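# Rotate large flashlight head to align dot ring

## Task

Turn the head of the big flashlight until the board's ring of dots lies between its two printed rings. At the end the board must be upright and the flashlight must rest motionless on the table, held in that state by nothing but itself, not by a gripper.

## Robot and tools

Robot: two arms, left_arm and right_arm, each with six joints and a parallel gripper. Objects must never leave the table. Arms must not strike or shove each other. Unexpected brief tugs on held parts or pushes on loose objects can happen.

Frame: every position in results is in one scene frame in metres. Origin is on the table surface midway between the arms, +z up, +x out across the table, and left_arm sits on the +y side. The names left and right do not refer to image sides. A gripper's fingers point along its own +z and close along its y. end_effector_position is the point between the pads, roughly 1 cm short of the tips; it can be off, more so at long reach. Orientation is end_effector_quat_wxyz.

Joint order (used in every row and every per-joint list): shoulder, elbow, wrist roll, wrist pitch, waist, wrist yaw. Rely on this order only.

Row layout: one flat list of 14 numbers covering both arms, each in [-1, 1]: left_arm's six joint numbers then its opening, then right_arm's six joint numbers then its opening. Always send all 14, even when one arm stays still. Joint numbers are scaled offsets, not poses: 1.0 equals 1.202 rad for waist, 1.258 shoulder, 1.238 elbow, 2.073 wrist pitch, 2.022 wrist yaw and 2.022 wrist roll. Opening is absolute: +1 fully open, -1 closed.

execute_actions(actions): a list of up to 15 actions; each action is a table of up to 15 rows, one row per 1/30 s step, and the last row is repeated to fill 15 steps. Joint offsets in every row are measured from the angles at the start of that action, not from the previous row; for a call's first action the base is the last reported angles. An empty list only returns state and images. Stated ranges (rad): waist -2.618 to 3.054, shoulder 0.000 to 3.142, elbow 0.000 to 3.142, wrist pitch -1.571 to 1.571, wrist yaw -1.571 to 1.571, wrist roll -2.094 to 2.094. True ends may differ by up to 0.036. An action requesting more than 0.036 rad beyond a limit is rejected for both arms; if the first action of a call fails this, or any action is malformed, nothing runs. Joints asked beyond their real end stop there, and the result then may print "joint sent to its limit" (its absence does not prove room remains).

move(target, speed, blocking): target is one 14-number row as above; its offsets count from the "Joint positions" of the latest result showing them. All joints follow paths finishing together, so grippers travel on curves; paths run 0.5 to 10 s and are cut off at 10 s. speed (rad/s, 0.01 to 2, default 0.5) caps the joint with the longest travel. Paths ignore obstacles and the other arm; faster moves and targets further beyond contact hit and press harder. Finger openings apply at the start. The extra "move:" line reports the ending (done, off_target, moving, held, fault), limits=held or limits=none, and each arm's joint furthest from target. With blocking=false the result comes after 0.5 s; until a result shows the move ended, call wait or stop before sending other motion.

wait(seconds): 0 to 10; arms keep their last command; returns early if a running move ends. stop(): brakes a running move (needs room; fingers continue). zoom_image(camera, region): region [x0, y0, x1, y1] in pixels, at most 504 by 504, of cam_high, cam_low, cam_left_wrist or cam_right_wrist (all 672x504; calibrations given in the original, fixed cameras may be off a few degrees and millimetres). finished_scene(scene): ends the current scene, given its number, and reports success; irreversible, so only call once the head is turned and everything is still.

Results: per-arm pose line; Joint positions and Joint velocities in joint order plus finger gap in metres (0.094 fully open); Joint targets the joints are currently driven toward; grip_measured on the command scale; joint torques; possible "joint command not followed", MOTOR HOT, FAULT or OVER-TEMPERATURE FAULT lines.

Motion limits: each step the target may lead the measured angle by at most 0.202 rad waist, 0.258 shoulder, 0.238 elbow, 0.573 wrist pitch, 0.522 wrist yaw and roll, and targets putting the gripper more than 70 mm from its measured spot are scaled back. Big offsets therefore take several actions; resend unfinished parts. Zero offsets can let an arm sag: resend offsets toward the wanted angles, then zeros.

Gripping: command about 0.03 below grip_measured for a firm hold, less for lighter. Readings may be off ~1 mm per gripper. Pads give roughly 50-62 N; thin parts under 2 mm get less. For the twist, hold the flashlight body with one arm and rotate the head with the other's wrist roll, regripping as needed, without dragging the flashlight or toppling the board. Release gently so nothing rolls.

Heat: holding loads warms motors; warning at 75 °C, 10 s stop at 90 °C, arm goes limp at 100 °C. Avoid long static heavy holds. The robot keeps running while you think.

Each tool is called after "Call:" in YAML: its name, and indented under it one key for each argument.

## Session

Call:
execute_actions:
  actions: []

Scene clock: 0.00 s.
left_arm: end_effector_position=(+0.5472, +0.2847, +0.1367) grip_measured=+1.000 end_effector_quat_wxyz=(+0.684, +0.386, +0.586, -0.197) | right_arm: end_effector_position=(+0.2000, +0.0311, +0.1401) grip_measured=+1.000 end_effector_quat_wxyz=(+0.219, -0.248, +0.944, -0.016)
Joint names: [shoulder, elbow, wrist roll, wrist pitch, waist, wrist yaw]
Joint positions: left_arm=[2.173 0.992 0.278 1.207 0.126 1.042 0.094] | right_arm=[ 1.655  1.364  0.565 -1.01   0.922  0.354  0.094]
Joint velocities: left_arm=[0.002 0.002 0.007 0.051 0.002 0.022 0.   ] | right_arm=[-0.012 -0.032 -0.022 -0.007 -0.002 -0.051  0.   ]
Joint torques (N m, as the arm reports them, + toward a larger angle): no reading
Motor temperatures (°C, as the motors report them): left_arm=[29 28 29 26 28 28] | right_arm=[31 31 25 36 27 27]
Joint targets: left_arm=[2.162 1.000 0.275 1.206 0.126 1.041] | right_arm=[1.643 1.375 0.566 -1.008 0.922 0.365]
camera_calibration (this result's frames):
cam_left_wrist: T_world_to_cam=[[-0.677948, -0.611328, -0.408246, 0.600609], [-0.0472052, 0.590411, -0.805721, 0.00840133], [0.733593, -0.526965, -0.429126, -0.073337], [0, 0, 0, 1]] pos_world=[0.461378, 0.323563, 0.220495]
cam_right_wrist: T_world_to_cam=[[0.182798, -0.982891, 0.0225838, -0.0192401], [-0.981931, -0.18138, 0.053962, 0.220316], [-0.0489425, -0.0320399, -0.998288, 0.264551], [0, 0, 0, 1]] pos_world=[0.2328, 0.0295262, 0.252644]

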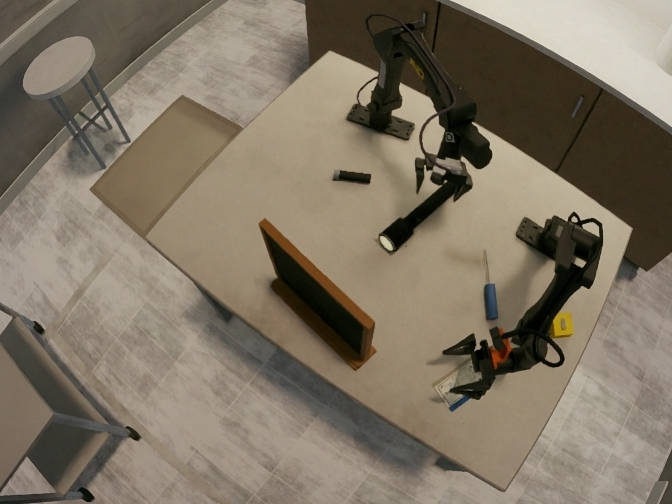

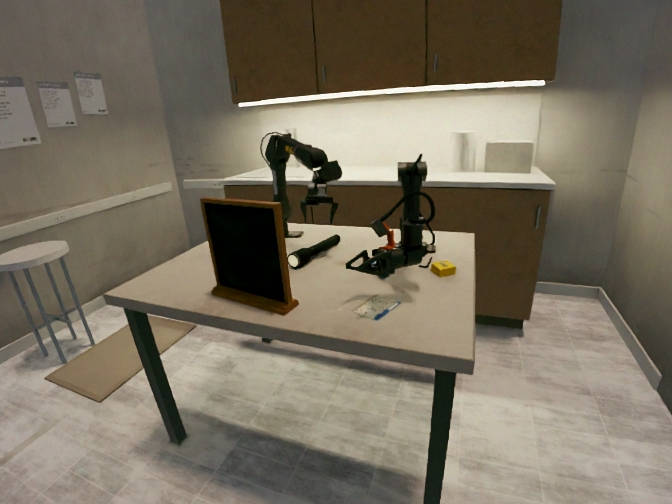

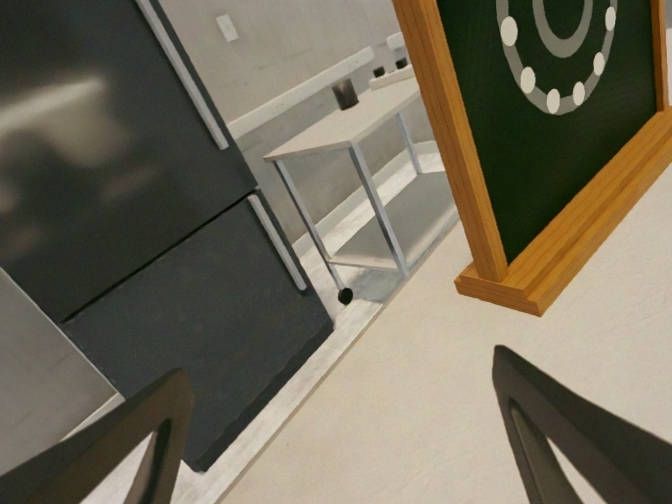

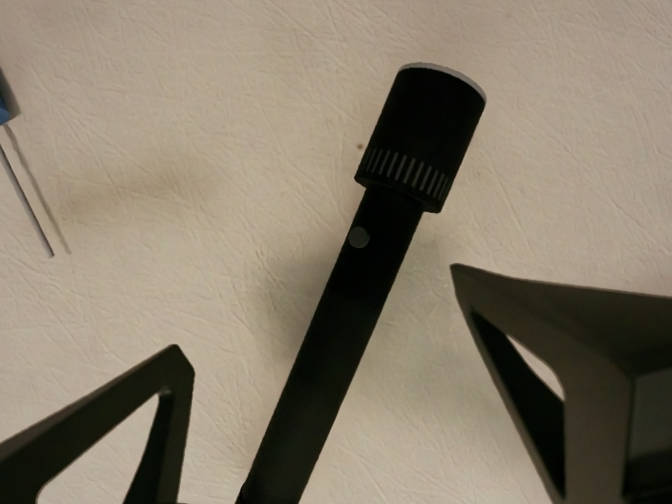

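Call:
execute_actions:
  actions: []

Scene clock: 22.13 s.
left_arm: end_effector_position=(+0.5472, +0.2847, +0.1367) grip_measured=+1.000 end_effector_quat_wxyz=(+0.684, +0.386, +0.586, -0.197) | right_arm: end_effector_position=(+0.2000, +0.0311, +0.1401) grip_measured=+1.000 end_effector_quat_wxyz=(+0.219, -0.248, +0.944, -0.016)
Joint names: [shoulder, elbow, wrist roll, wrist pitch, waist, wrist yaw]
Joint positions: left_arm=[2.173 0.992 0.278 1.207 0.126 1.042 0.094] | right_arm=[ 1.655  1.364  0.565 -1.01   0.922  0.354  0.094]
Joint velocities: left_arm=[-0.007 -0.002 -0.022  0.022 -0.012  0.022  0.   ] | right_arm=[ 0.017 -0.027 -0.007 -0.022  0.002 -0.051  0.   ]
Joint torques (N m, as the arm reports them, + toward a larger angle): left_arm=[-9.58  4.9  -0.01  1.56  0.04  0.01] | right_arm=[-7.64  8.12  0.01  0.54  0.04  0.35]
Motor temperatures (°C, as the motors report them): left_arm=[32 29 29 28 28 28] | right_arm=[33 33 25 35 27 27]
Joint targets: left_arm=[2.162 1.000 0.275 1.206 0.126 1.041] | right_arm=[1.643 1.375 0.566 -1.008 0.922 0.365]
camera_calibration (this result's frames):
cam_left_wrist: T_world_to_cam=[[-0.677948, -0.611328, -0.408246, 0.600609], [-0.0472052, 0.590411, -0.805721, 0.00840133], [0.733593, -0.526965, -0.429126, -0.073337], [0, 0, 0, 1]] pos_world=[0.461378, 0.323563, 0.220495]
cam_right_wrist: T_world_to_cam=[[0.182798, -0.982891, 0.0225838, -0.0192401], [-0.981931, -0.18138, 0.053962, 0.220316], [-0.0489425, -0.0320399, -0.998288, 0.264551], [0, 0, 0, 1]] pos_world=[0.2328, 0.0295262, 0.252644]

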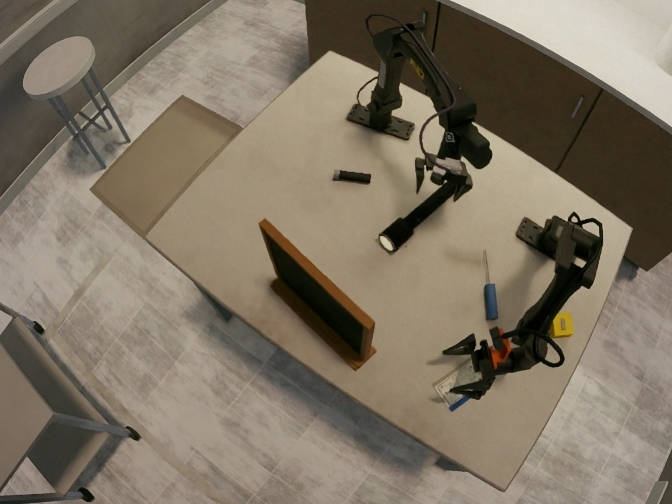

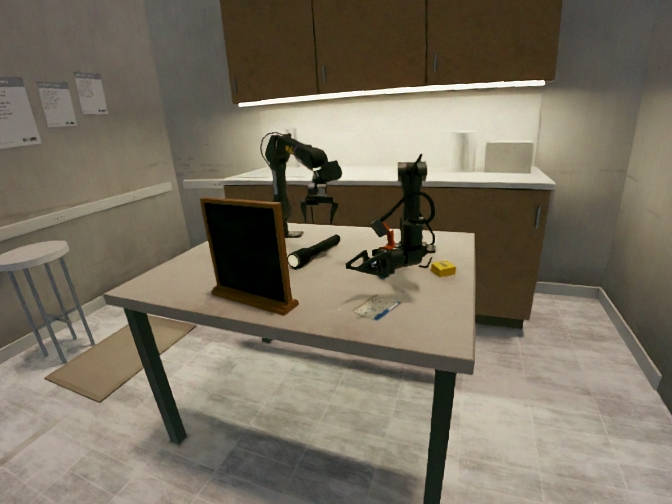

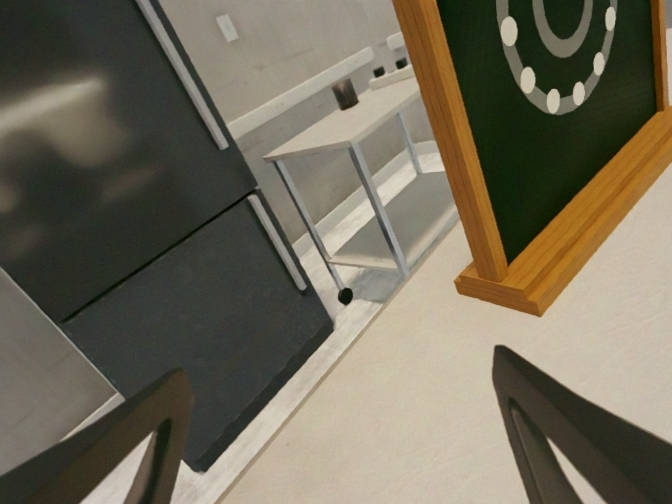

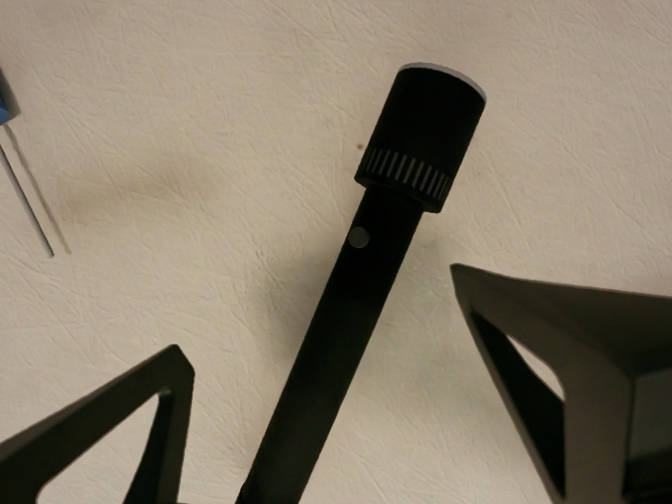

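Call:
move:
  target: [-0.553,-0.66,-0.014,0.047,-0.36,-0.521,1, 0.101,0.044,0.307,-0.087,-0.125,-0.181,1]
  speed: 0.8

Scene clock: 132.67 s.
left_arm: end_effector_position=(+0.4084, +0.2629, +0.1543) grip_measured=+1.000 end_effector_quat_wxyz=(+0.699, +0.178, +0.693, +0.008) | right_arm: end_effector_position=(+0.1688, +0.0071, +0.0898) grip_measured=+1.000 end_effector_quat_wxyz=(-0.004, +0.097, +0.995, +0.005)
Joint names: [shoulder, elbow, wrist roll, wrist pitch, waist, wrist yaw]
Joint positions: left_arm=[ 1.497  0.184  0.263  1.289 -0.295 -0.003  0.094] | right_arm=[ 1.778  1.384  1.18  -1.17   0.78  -0.011  0.094]
Joint velocities: left_arm=[-0.007  0.002  0.051  0.007  0.007 -0.007  0.   ] | right_arm=[ 0.002 -0.007  0.022 -0.007 -0.017 -0.081  0.   ]
Joint torques (N m, as the arm reports them, + toward a larger angle): left_arm=[-4.84  3.54 -0.12  2.13 -0.84 -0.08] | right_arm=[-7.2   9.77  0.06 -0.21 -0.63 -0.01]
Motor temperatures (°C, as the motors report them): left_arm=[34 29 29 31 28 28] | right_arm=[35 34 25 33 27 27]
Joint targets: left_arm=[1.477 0.175 0.250 1.305 -0.307 -0.012] | right_arm=[1.781 1.418 1.186 -1.190 0.772 -0.012]
move: off_target (right_arm); limits=none; left_arm: farthest joint: the shoulder, 0.020 radians from its target (0.696 radians at the start); right_arm: farthest joint: the elbow, 0.035 radians from its target (0.055 radians at the start)
camera_calibration (this result's frames):
cam_left_wrist: T_world_to_cam=[[-0.210719, -0.903332, -0.373616, 0.380983], [-0.419832, 0.428783, -0.799929, 0.222681], [0.882801, -0.0117043, -0.469601, -0.165525], [0, 0, 0, 1]] pos_world=[0.319895, 0.246735, 0.24274]
cam_right_wrist: T_world_to_cam=[[-0.492196, -0.870394, 0.0125351, 0.07802], [-0.757882, 0.435567, 0.485691, 0.107035], [-0.428203, 0.229555, -0.874041, 0.263065], [0, 0, 0, 1]] pos_world=[0.232167, -0.0391009, 0.176965]

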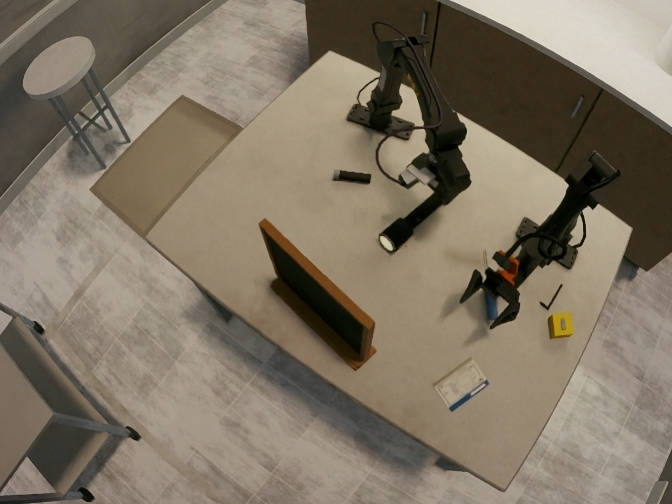

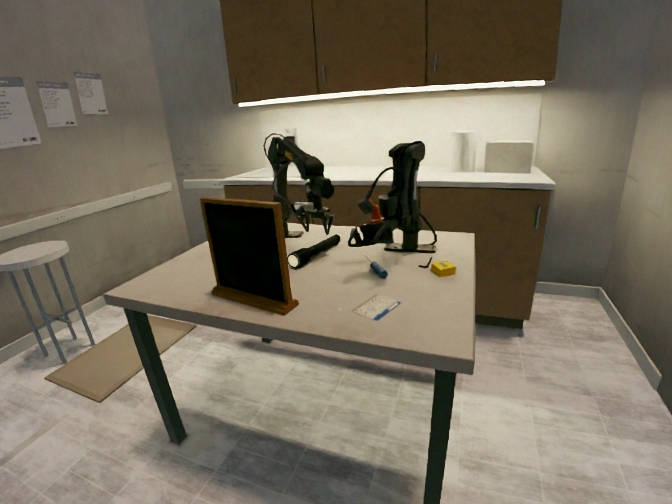

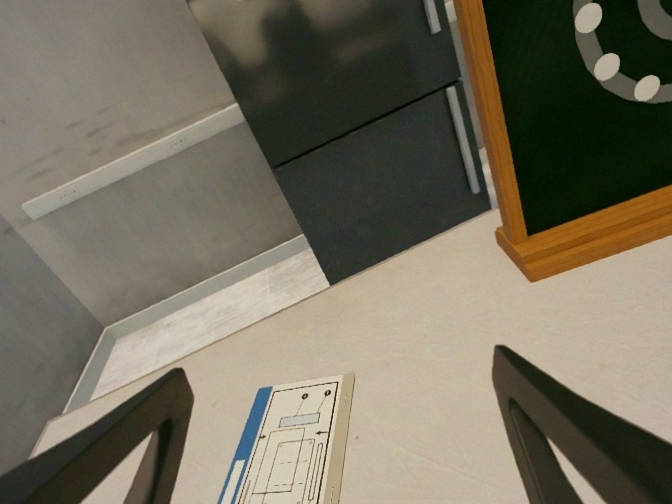

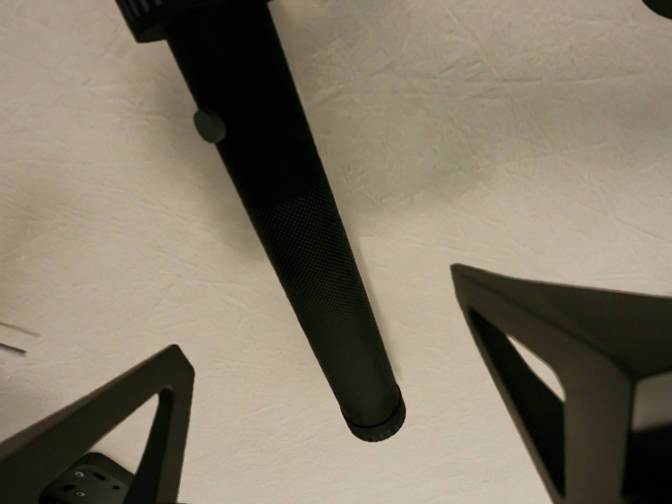

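Call:
move:
  target: [-0.016,-0.007,-0.006,0.008,-0.01,-0.004,1, 0.072,-0.131,0.0,0.125,-0.004,0,0.3]
  speed: 0.35

Scene clock: 148.70 s.
left_arm: end_effector_position=(+0.4084, +0.2630, +0.1544) grip_measured=+1.000 end_effector_quat_wxyz=(+0.699, +0.178, +0.693, +0.008) | right_arm: end_effector_position=(+0.1729, +0.0134, +0.0249) grip_measured=+0.302 end_effector_quat_wxyz=(-0.003, +0.097, +0.995, +0.007)
Joint names: [shoulder, elbow, wrist roll, wrist pitch, waist, wrist yaw]
Joint positions: left_arm=[ 1.497  0.184  0.263  1.289 -0.295 -0.004  0.094] | right_arm=[ 1.87   1.233  1.181 -0.925  0.78  -0.012  0.061]
Joint velocities: left_arm=[-0.012  0.007 -0.007 -0.037 -0.002  0.007  0.   ] | right_arm=[-0.007  0.027  0.022  0.037 -0.002  0.022 -0.   ]
Joint torques (N m, as the arm reports them, + toward a larger angle): left_arm=[-4.82  3.54 -0.12  2.15 -0.91 -0.1 ] | right_arm=[-7.95  5.32  0.02  0.21 -0.37  0.03]
Motor temperatures (°C, as the motors report them): left_arm=[32 29 29 33 28 28] | right_arm=[35 35 25 32 27 27]
Joint targets: left_arm=[1.477 0.176 0.251 1.305 -0.307 -0.011] | right_arm=[1.869 1.222 1.180 -0.911 0.775 -0.011]
move: off_target (left_arm); limits=none; left_arm: farthest joint: the shoulder, 0.021 radians from its target (0.021 radians at the start); right_arm: farthest joint: the wrist pitch, 0.014 radians from its target (0.260 radians at the start)
camera_calibration (this result's frames):
cam_left_wrist: T_world_to_cam=[[-0.210235, -0.903443, -0.373619, 0.380914], [-0.419698, 0.428556, -0.800121, 0.222771], [0.882981, -0.0114066, -0.469271, -0.165698], [0, 0, 0, 1]] pos_world=[0.319887, 0.246775, 0.242803]
cam_right_wrist: T_world_to_cam=[[-0.492539, -0.870235, 0.00984896, 0.086459], [-0.758277, 0.434671, 0.485877, 0.138995], [-0.427109, 0.231845, -0.873972, 0.206415], [0, 0, 0, 1]] pos_world=[0.236143, -0.0330339, 0.112014]

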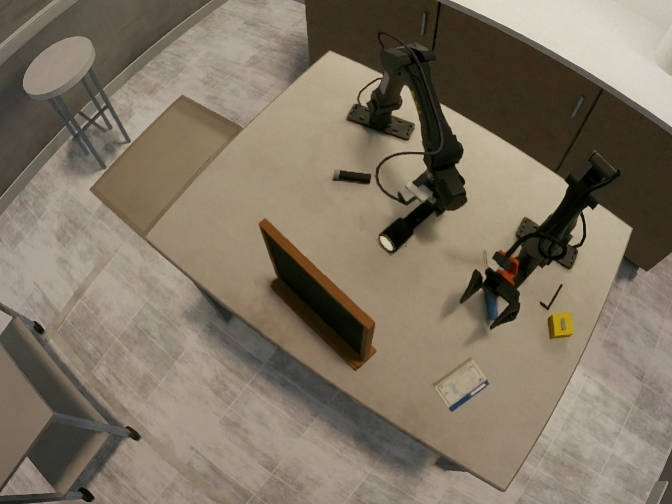

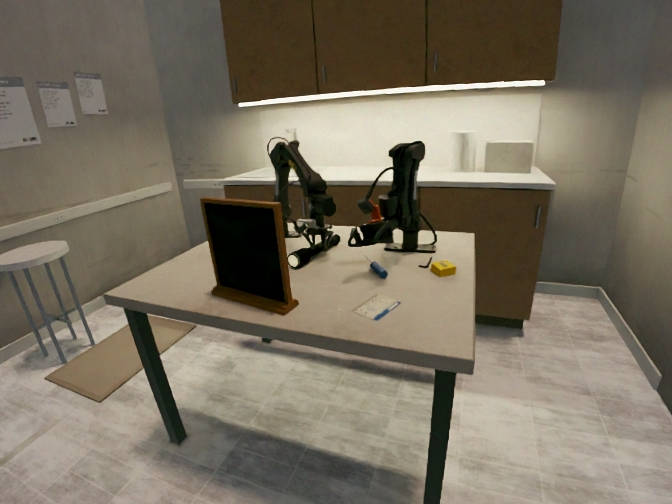

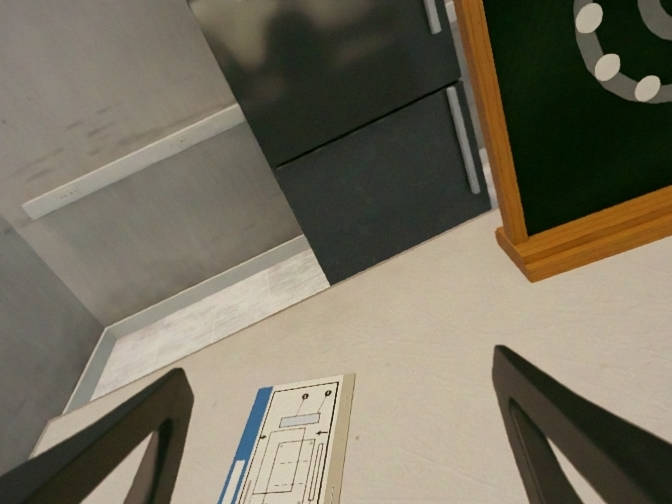

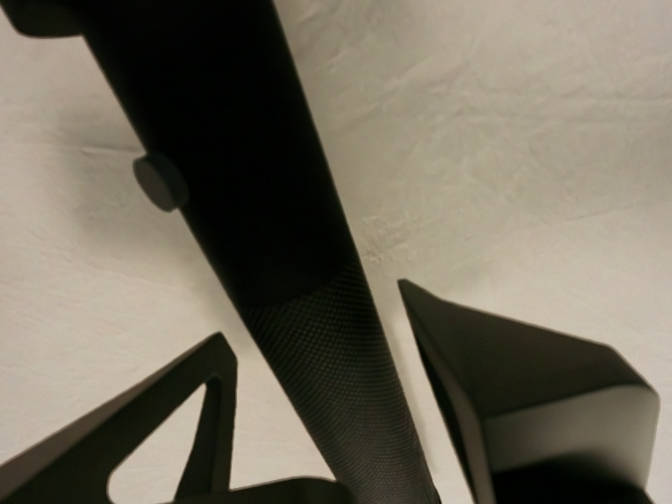

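Call:
execute_actions:
  actions:
    - [[-0.016,-0.007,-0.006,0.008,-0.01,-0.004,1, 0,-0.014,0,0.009,-0.004,0,0.2],[-0.016,-0.007,-0.006,0.008,-0.01,-0.004,1, 0,-0.018,0,0.011,-0.004,0,0.1],[-0.016,-0.007,-0.006,0.008,-0.01,-0.004,1, 0,-0.02,0,0.012,-0.004,0,0.0],[-0.016,-0.007,-0.006,0.008,-0.01,-0.004,1, 0,-0.02,0,0.012,-0.004,0,-0.07],[-0.016,-0.007,-0.006,0.008,-0.01,-0.004,1, 0,-0.02,0,0.012,-0.004,0,-0.12],[-0.016,-0.007,-0.006,0.008,-0.01,-0.004,1, 0,-0.02,0,0.012,-0.004,0,-0.15],[-0.016,-0.007,-0.006,0.008,-0.01,-0.004,1, 0,-0.02,0,0.012,-0.004,0,-0.17],[-0.016,-0.007,-0.006,0.008,-0.01,-0.004,1, 0,-0.02,0,0.012,-0.004,0,-0.18],[-0.016,-0.007,-0.006,0.008,-0.01,-0.004,1, 0,-0.02,0,0.012,-0.004,0,-0.19],[-0.016,-0.007,-0.006,0.008,-0.01,-0.004,1, 0,-0.02,0,0.012,-0.004,0,-0.20],[-0.016,-0.007,-0.006,0.008,-0.01,-0.004,1, 0,-0.02,0,0.012,-0.004,0,-0.21],[-0.016,-0.007,-0.006,0.008,-0.01,-0.004,1, 0,-0.02,0,0.012,-0.004,0,-0.22],[-0.016,-0.007,-0.006,0.008,-0.01,-0.004,1, 0,-0.02,0,0.012,-0.004,0,-0.23],[-0.016,-0.007,-0.006,0.008,-0.01,-0.004,1, 0,-0.02,0,0.012,-0.004,0,-0.245],[-0.016,-0.007,-0.006,0.008,-0.01,-0.004,1, 0,-0.02,0,0.012,-0.004,0,-0.26]]

Scene clock: 160.77 s.
left_arm: end_effector_position=(+0.4084, +0.2630, +0.1546) grip_measured=+1.000 end_effector_quat_wxyz=(+0.699, +0.178, +0.693, +0.008) | right_arm: end_effector_position=(+0.1727, +0.0137, +0.0228) grip_measured=-0.203 end_effector_quat_wxyz=(-0.003, +0.098, +0.995, +0.009)
Joint names: [shoulder, elbow, wrist roll, wrist pitch, waist, wrist yaw]
Joint positions: left_arm=[ 1.497  0.184  0.263  1.29  -0.295 -0.004  0.094] | right_arm=[ 1.87   1.224  1.181 -0.911  0.78  -0.014  0.037]
Joint velocities: left_arm=[ 0.002 -0.017  0.066 -0.022  0.017  0.051  0.   ] | right_arm=[ 0.002  0.002  0.022  0.007 -0.012 -0.037  0.001]
Joint torques (N m, as the arm reports them, + toward a larger angle): left_arm=[-4.96  3.65 -0.1   2.15 -0.85 -0.1 ] | right_arm=[-7.86  5.01  0.01  0.19 -0.29  0.04]
Motor temperatures (°C, as the motors report them): left_arm=[32 29 29 34 28 28] | right_arm=[35 34 25 32 27 27]
Joint targets: left_arm=[1.477 0.176 0.251 1.306 -0.307 -0.012] | right_arm=[1.870 1.208 1.181 -0.900 0.775 -0.012]
camera_calibration (this result's frames):
cam_left_wrist: T_world_to_cam=[[-0.209613, -0.903589, -0.373617, 0.380832], [-0.419267, 0.428256, -0.800507, 0.222866], [0.883333, -0.0111518, -0.468613, -0.165939], [0, 0, 0, 1]] pos_world=[0.319848, 0.246821, 0.24293]
cam_right_wrist: T_world_to_cam=[[-0.492858, -0.870092, 0.00553446, 0.0867952], [-0.758472, 0.432731, 0.487303, 0.13976], [-0.426394, 0.235974, -0.873215, 0.204214], [0, 0, 0, 1]] pos_world=[0.235857, -0.0331479, 0.109737]

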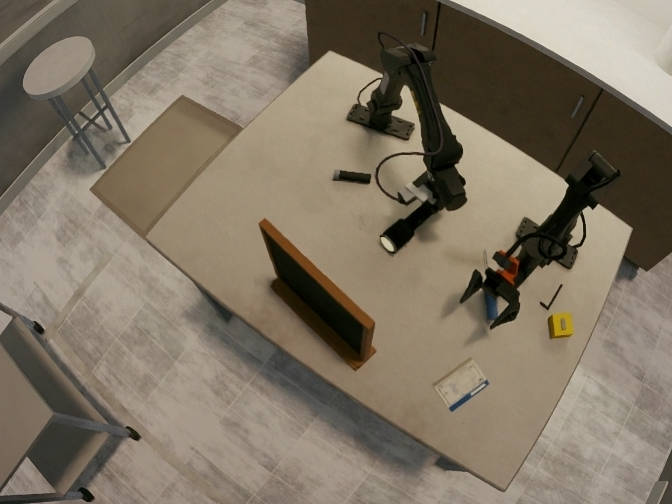

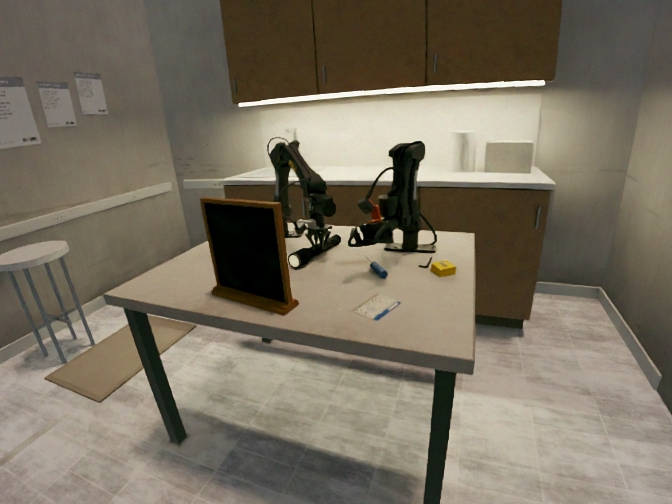

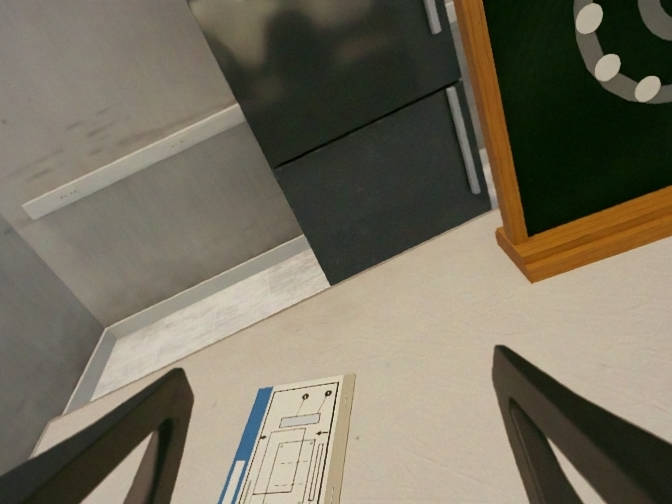

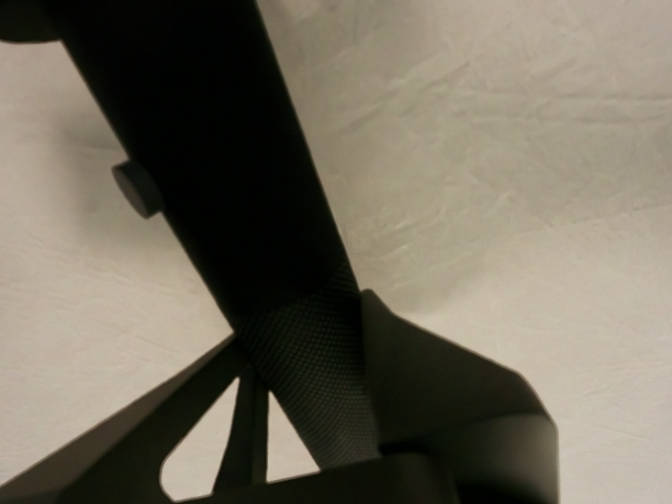

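Call:
move:
  target: [-0.016,-0.007,-0.006,0.008,-0.01,-0.004,1, -0.022,0.452,0,-0.254,-0.004,0.007,-0.26]
  speed: 0.5

Call:
move:
  target: [-0.016,-0.007,-0.006,0.008,-0.01,-0.004,1, -0.033,0.042,-1.0,-0.006,-0.602,0.0,-0.26]
  speed: 1.0

Scene clock: 183.30 s.
left_arm: end_effector_position=(+0.4084, +0.2630, +0.1547) grip_measured=+1.000 end_effector_quat_wxyz=(+0.699, +0.178, +0.693, +0.008) | right_arm: end_effector_position=(+0.1849, +0.0307, +0.1403) grip_measured=-0.203 end_effector_quat_wxyz=(-0.006, +0.098, +0.995, -0.000)
Joint names: [shoulder, elbow, wrist roll, wrist pitch, waist, wrist yaw]
Joint positions: left_arm=[ 1.497  0.184  0.263  1.291 -0.295 -0.004  0.094] | right_arm=[ 1.894  1.732  1.181 -1.415  0.78  -0.01   0.037]
Joint velocities: left_arm=[-0.007 -0.017  0.037 -0.037  0.007  0.037  0.   ] | right_arm=[ 0.027 -0.017  0.066  0.051 -0.007 -0.022 -0.001]
Joint torques (N m, as the arm reports them, + toward a larger angle): left_arm=[-4.79  3.55 -0.1   2.17 -0.89 -0.09] | right_arm=[-12.4   11.12   0.01  -0.28  -0.35   0.14]
Motor temperatures (°C, as the motors report them): left_arm=[32 28 29 35 28 28] | right_arm=[36 34 25 31 27 27]
Joint targets: left_arm=[1.477 0.176 0.251 1.307 -0.307 -0.012] | right_arm=[1.842 1.783 1.181 -1.438 0.775 0.000]
move: off_target (left_arm, right_arm); limits=none; left_arm: farthest joint: the shoulder, 0.021 radians from its target (0.021 radians at the start); right_arm: farthest joint: the elbow, 0.052 radians from its target (0.560 radians at the start)
camera_calibration (this result's frames):
cam_left_wrist: T_world_to_cam=[[-0.209475, -0.903623, -0.373612, 0.380819], [-0.41897, 0.428183, -0.800702, 0.222871], [0.883507, -0.0111948, -0.468285, -0.166007], [0, 0, 0, 1]] pos_world=[0.319817, 0.246829, 0.242993]
cam_right_wrist: T_world_to_cam=[[-0.492764, -0.869808, 0.0248517, 0.104263], [-0.755046, 0.441596, 0.484664, 0.0838583], [-0.432539, 0.220061, -0.874347, 0.309739], [0, 0, 0, 1]] pos_world=[0.248668, -0.0145037, 0.227585]

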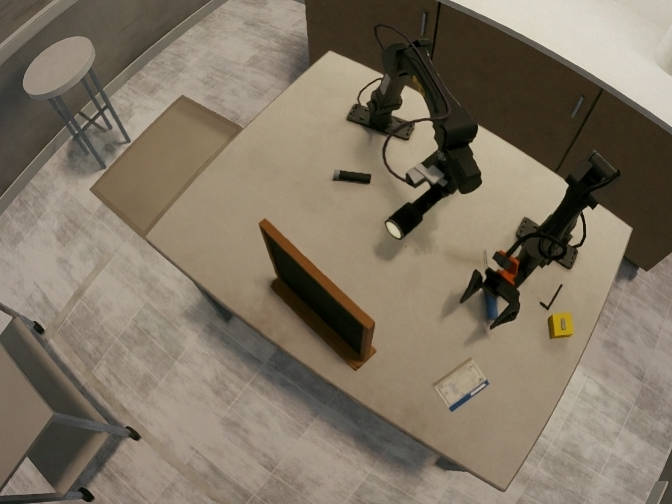

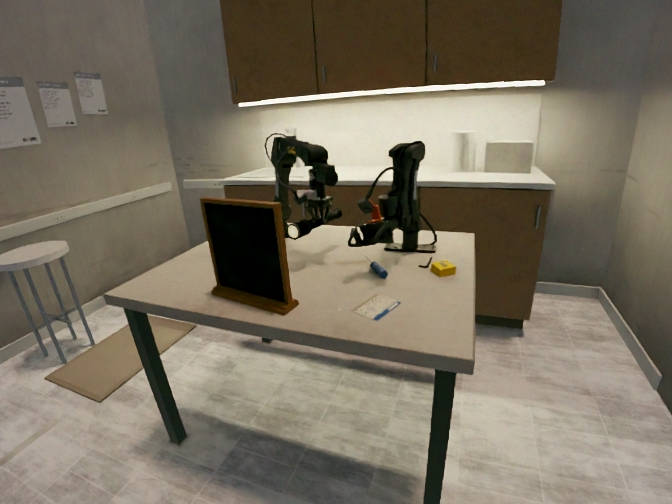

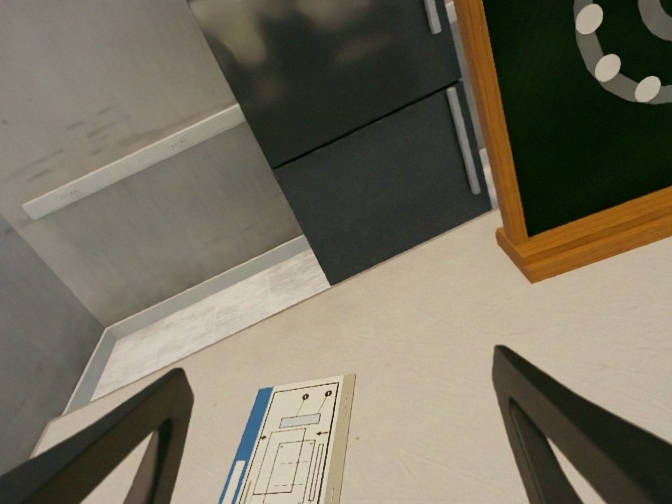

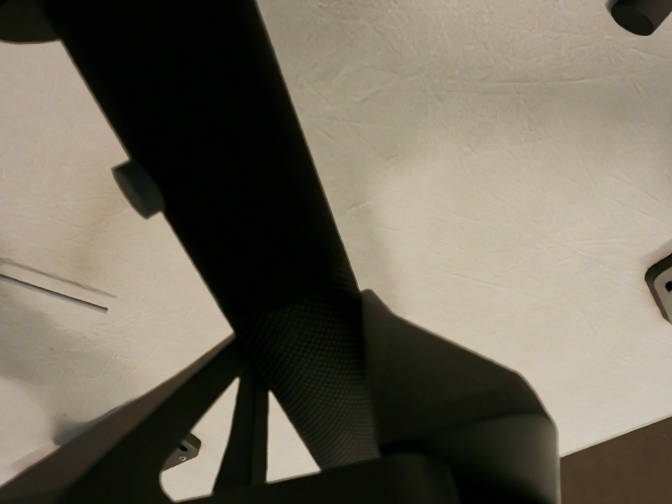

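Scene clock: 186.27 s.
left_arm: end_effector_position=(+0.4084, +0.2630, +0.1548) grip_measured=+1.000 end_effector_quat_wxyz=(+0.699, +0.178, +0.692, +0.008) | right_arm: end_effector_position=(+0.3331, -0.1719, +0.1345) grip_measured=-0.203 end_effector_quat_wxyz=(-0.010, -0.522, +0.853, +0.006)
Joint names: [shoulder, elbow, wrist roll, wrist pitch, waist, wrist yaw]
Joint positions: left_arm=[ 1.497  0.184  0.263  1.291 -0.295 -0.004  0.094] | right_arm=[ 1.911  1.732 -0.835 -1.415  0.057 -0.005  0.037]
Joint velocities: left_arm=[0.002 0.002 0.095 0.037 0.002 0.022 0.   ] | right_arm=[-0.017  0.007  0.022 -0.022  0.007  0.037 -0.002]
Joint torques (N m, as the arm reports them, + toward a larger angle): left_arm=[-4.83  3.55 -0.11  2.14 -0.95 -0.08] | right_arm=[-13.15  11.26  -0.02  -0.19   0.05  -0.03]
Motor temperatures (°C, as the motors report them): left_arm=[32 28 29 35 28 28] | right_arm=[36 34 25 31 27 27]
Joint targets: left_arm=[1.477 0.176 0.251 1.307 -0.307 -0.012] | right_arm=[1.852 1.784 -0.841 -1.428 0.057 -0.009]
move: off_target (left_arm, right_arm); limits=none; left_arm: farthest joint: the shoulder, 0.021 radians from its target (0.021 radians at the start); right_arm: farthest joint: the shoulder, 0.058 radians from its target (0.041 radians at the start)
camera_calibration (this result's frames):
cam_left_wrist: T_world_to_cam=[[-0.209337, -0.903657, -0.373606, 0.380806], [-0.418674, 0.428109, -0.800896, 0.222877], [0.88368, -0.0112378, -0.467957, -0.166075], [0, 0, 0, 1]] pos_world=[0.319787, 0.246836, 0.243057]
cam_right_wrist: T_world_to_cam=[[0.701657, -0.712503, 0.00398825, -0.366876], [-0.621782, -0.609565, 0.49175, 0.0620176], [-0.347942, -0.34752, -0.870728, 0.287206], [0, 0, 0, 1]] pos_world=[0.395914, -0.123787, 0.221044]

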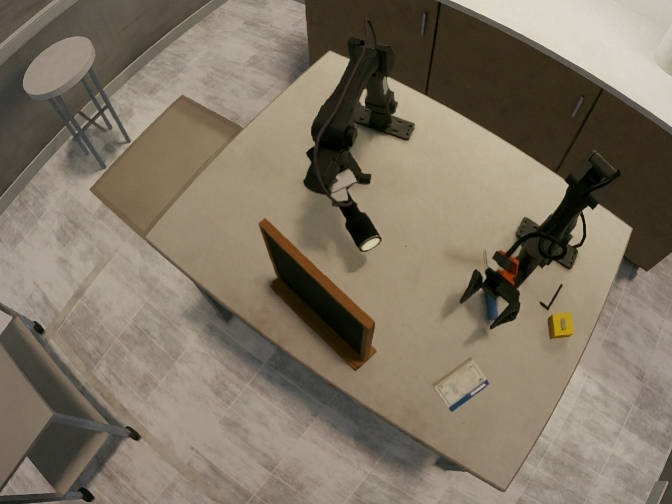

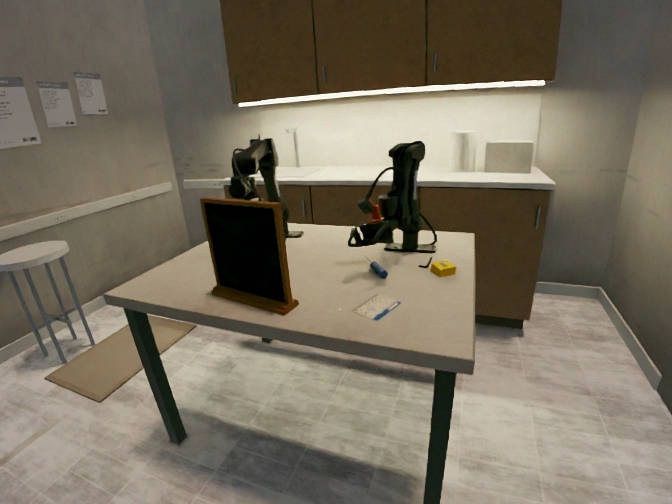

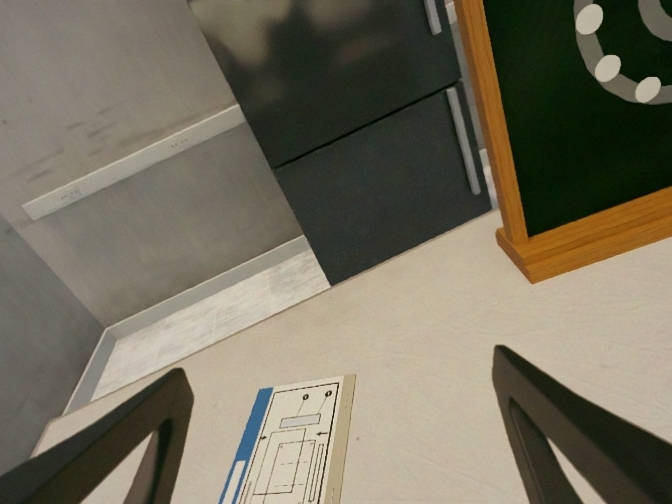

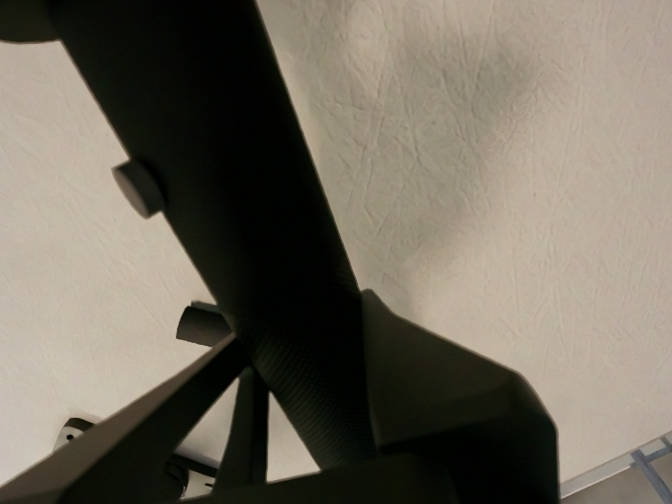

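Call:
move:
  target: [-0.016,-0.007,-0.006,0.008,-0.70,-0.004,1, -0.072,0.042,-0.482,-0.008,0,0.0,-0.26]
  speed: 0.8

Scene clock: 193.73 s.
left_arm: end_effector_position=(+0.2278, +0.0266, +0.1550) grip_measured=+1.000 end_effector_quat_wxyz=(+0.644, +0.440, +0.563, -0.273) | right_arm: end_effector_position=(+0.3326, -0.1721, +0.1456) grip_measured=-0.203 end_effector_quat_wxyz=(-0.005, +0.859, -0.512, +0.002)
Joint names: [shoulder, elbow, wrist roll, wrist pitch, waist, wrist yaw]
Joint positions: left_arm=[ 1.497  0.184  0.263  1.292 -1.126 -0.01   0.094] | right_arm=[ 1.878  1.732 -1.804 -1.415  0.057 -0.005  0.037]
Joint velocities: left_arm=[-0.017 -0.007  0.037 -0.022 -0.002  0.081  0.   ] | right_arm=[-0.012  0.017  0.007  0.022  0.022  0.037 -0.001]
Joint torques (N m, as the arm reports them, + toward a larger angle): left_arm=[-4.92  3.63 -0.09  2.15 -0.65 -0.03] | right_arm=[-12.7   11.37  -0.03  -0.17   0.03   0.03]
Motor temperatures (°C, as the motors report them): left_arm=[32 28 29 35 28 28] | right_arm=[38 35 25 31 27 27]
Joint targets: left_arm=[1.477 0.176 0.251 1.308 -1.136 -0.012] | right_arm=[1.820 1.784 -1.810 -1.431 0.057 -0.005]
move: off_target (left_arm, right_arm); limits=none; left_arm: farthest joint: the shoulder, 0.021 radians from its target (0.021 radians at the start); right_arm: farthest joint: the shoulder, 0.057 radians from its target (0.090 radians at the start)
camera_calibration (this result's frames):
cam_left_wrist: T_world_to_cam=[[-0.805708, -0.459534, -0.373716, 0.253438], [0.0308377, 0.597543, -0.801244, 0.141777], [0.59151, -0.657093, -0.467274, 0.0746193], [0, 0, 0, 1]] pos_world=[0.155687, 0.0807778, 0.243179]
cam_right_wrist: T_world_to_cam=[[0.984195, 0.174637, 0.0293545, -0.311613], [0.140481, -0.870875, 0.471001, -0.239328], [0.107818, -0.459433, -0.881644, 0.127352], [0, 0, 0, 1]] pos_world=[0.326578, -0.0954964, 0.23415]

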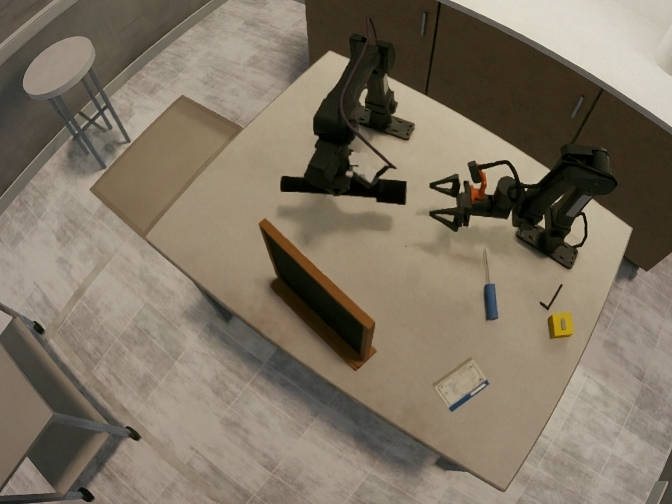

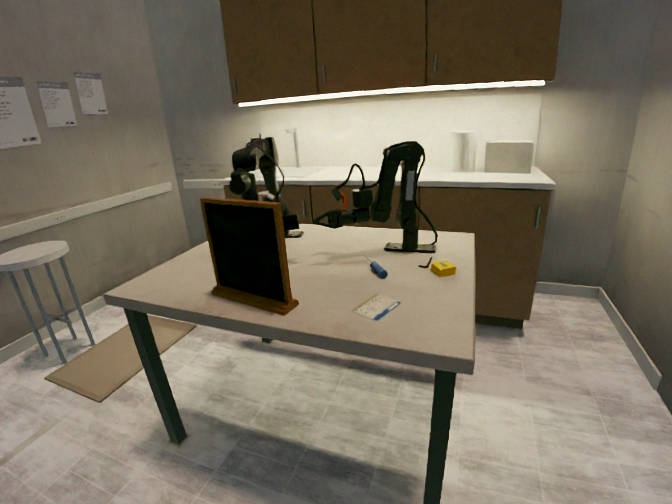

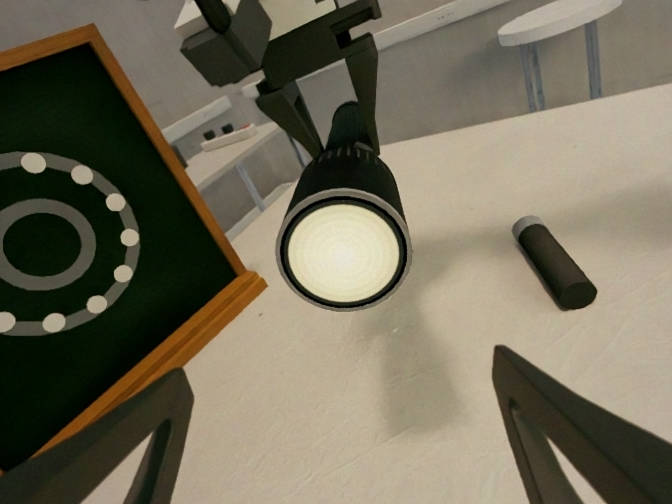

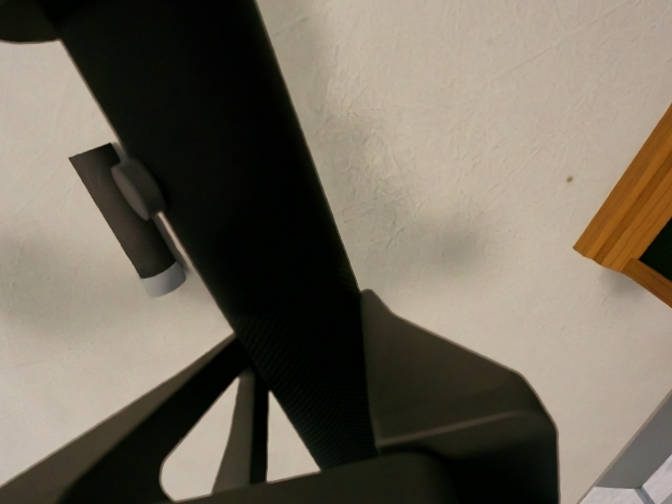

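Call:
zoom_image:
  camera: "cam_left_wrist"
  region: [0,80,450,400]

Region (0, 80, 450, 400) of cam_left_wrist's 672x504 image, scaled by 1.120, with more detail than that image has; it fills the top 358 rows of this view, and the rest is white.

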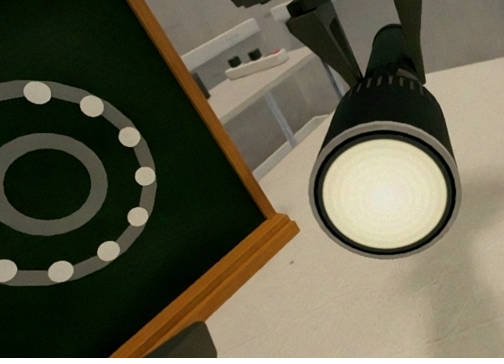

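Call:
move:
  target: [0.202,0.311,-0.006,-0.058,-0.017,0,1, -0.046,0.042,-0.003,-0.008,0,0.0,-0.26]
  speed: 0.4

Scene clock: 238.17 s.
left_arm: end_effector_position=(+0.2667, -0.0537, +0.1656) grip_measured=+1.000 end_effector_quat_wxyz=(+0.642, +0.443, +0.562, -0.275) | right_arm: end_effector_position=(+0.3324, -0.1721, +0.1461) grip_measured=-0.203 end_effector_quat_wxyz=(-0.006, +0.859, -0.512, +0.002)
Joint names: [shoulder, elbow, wrist roll, wrist pitch, waist, wrist yaw]
Joint positions: left_arm=[ 1.747  0.544  0.263  1.179 -1.135 -0.01   0.094] | right_arm=[ 1.876  1.732 -1.805 -1.415  0.057 -0.005  0.037]
Joint velocities: left_arm=[ 0.012  0.012  0.066 -0.007 -0.012 -0.007  0.   ] | right_arm=[-0.022 -0.002 -0.007 -0.007  0.002  0.037  0.001]
Joint torques (N m, as the arm reports them, + toward a larger angle): left_arm=[-5.57  6.39 -0.13  1.89 -0.85 -0.02] | right_arm=[-12.65  11.29   0.    -0.13   0.04   0.01]
Motor temperatures (°C, as the motors report them): left_arm=[31 28 29 36 28 28] | right_arm=[41 38 25 30 27 27]
Joint targets: left_arm=[1.751 0.569 0.251 1.172 -1.147 -0.010] | right_arm=[1.820 1.784 -1.810 -1.431 0.057 -0.005]
move: off_target (left_arm, right_arm); limits=none; left_arm: farthest joint: the elbow, 0.025 radians from its target (0.385 radians at the start); right_arm: farthest joint: the shoulder, 0.056 radians from its target (0.058 radians at the start)
camera_calibration (this result's frames):
cam_left_wrist: T_world_to_cam=[[-0.810176, -0.451566, -0.373768, 0.253489], [0.0350773, 0.599137, -0.799877, 0.195768], [0.585136, -0.661152, -0.469567, 0.00563431], [0, 0, 0, 1]] pos_world=[0.195207, 0.00090033, 0.253982]
cam_right_wrist: T_world_to_cam=[[0.984029, 0.175379, 0.0304984, -0.311476], [0.140622, -0.870904, 0.470904, -0.239617], [0.109148, -0.459095, -0.881657, 0.127415], [0, 0, 0, 1]] pos_world=[0.32629, -0.095562, 0.234673]

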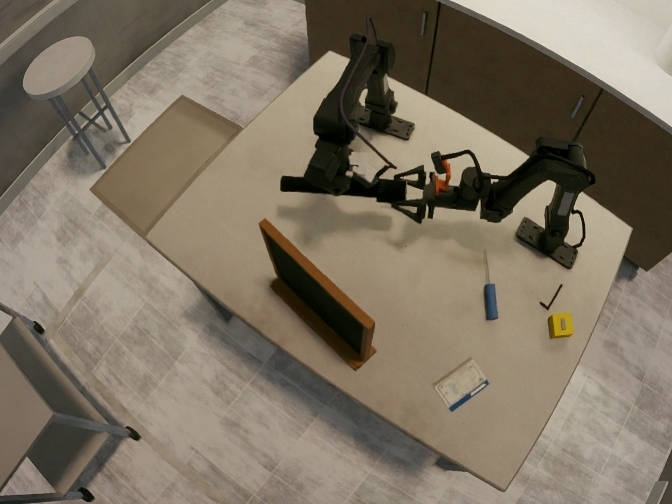

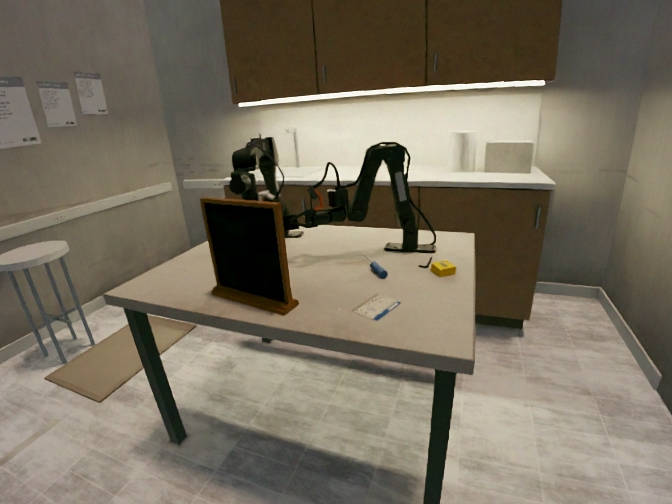

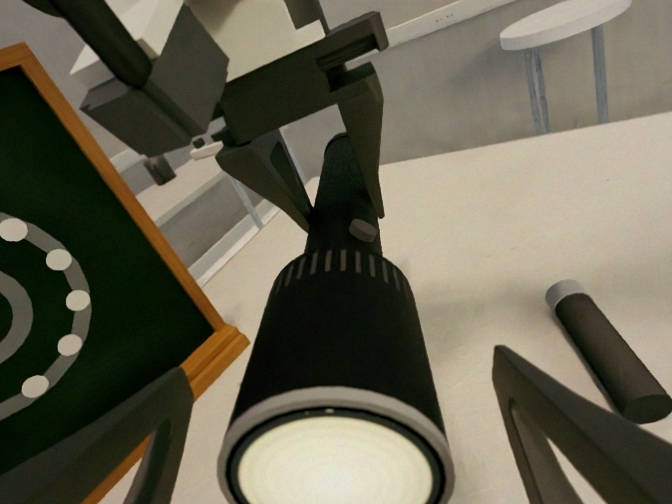

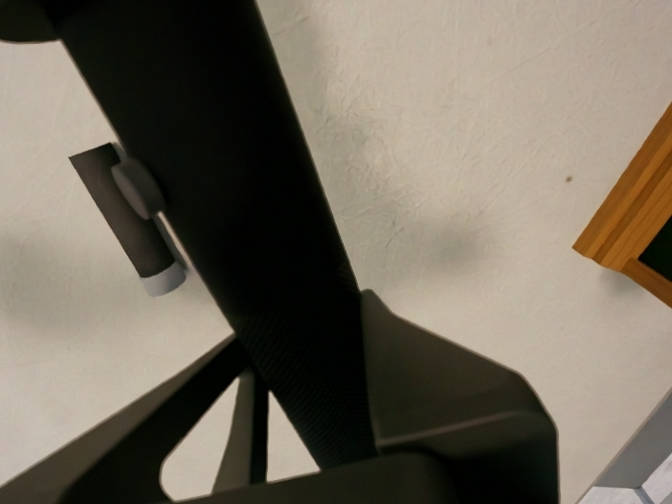

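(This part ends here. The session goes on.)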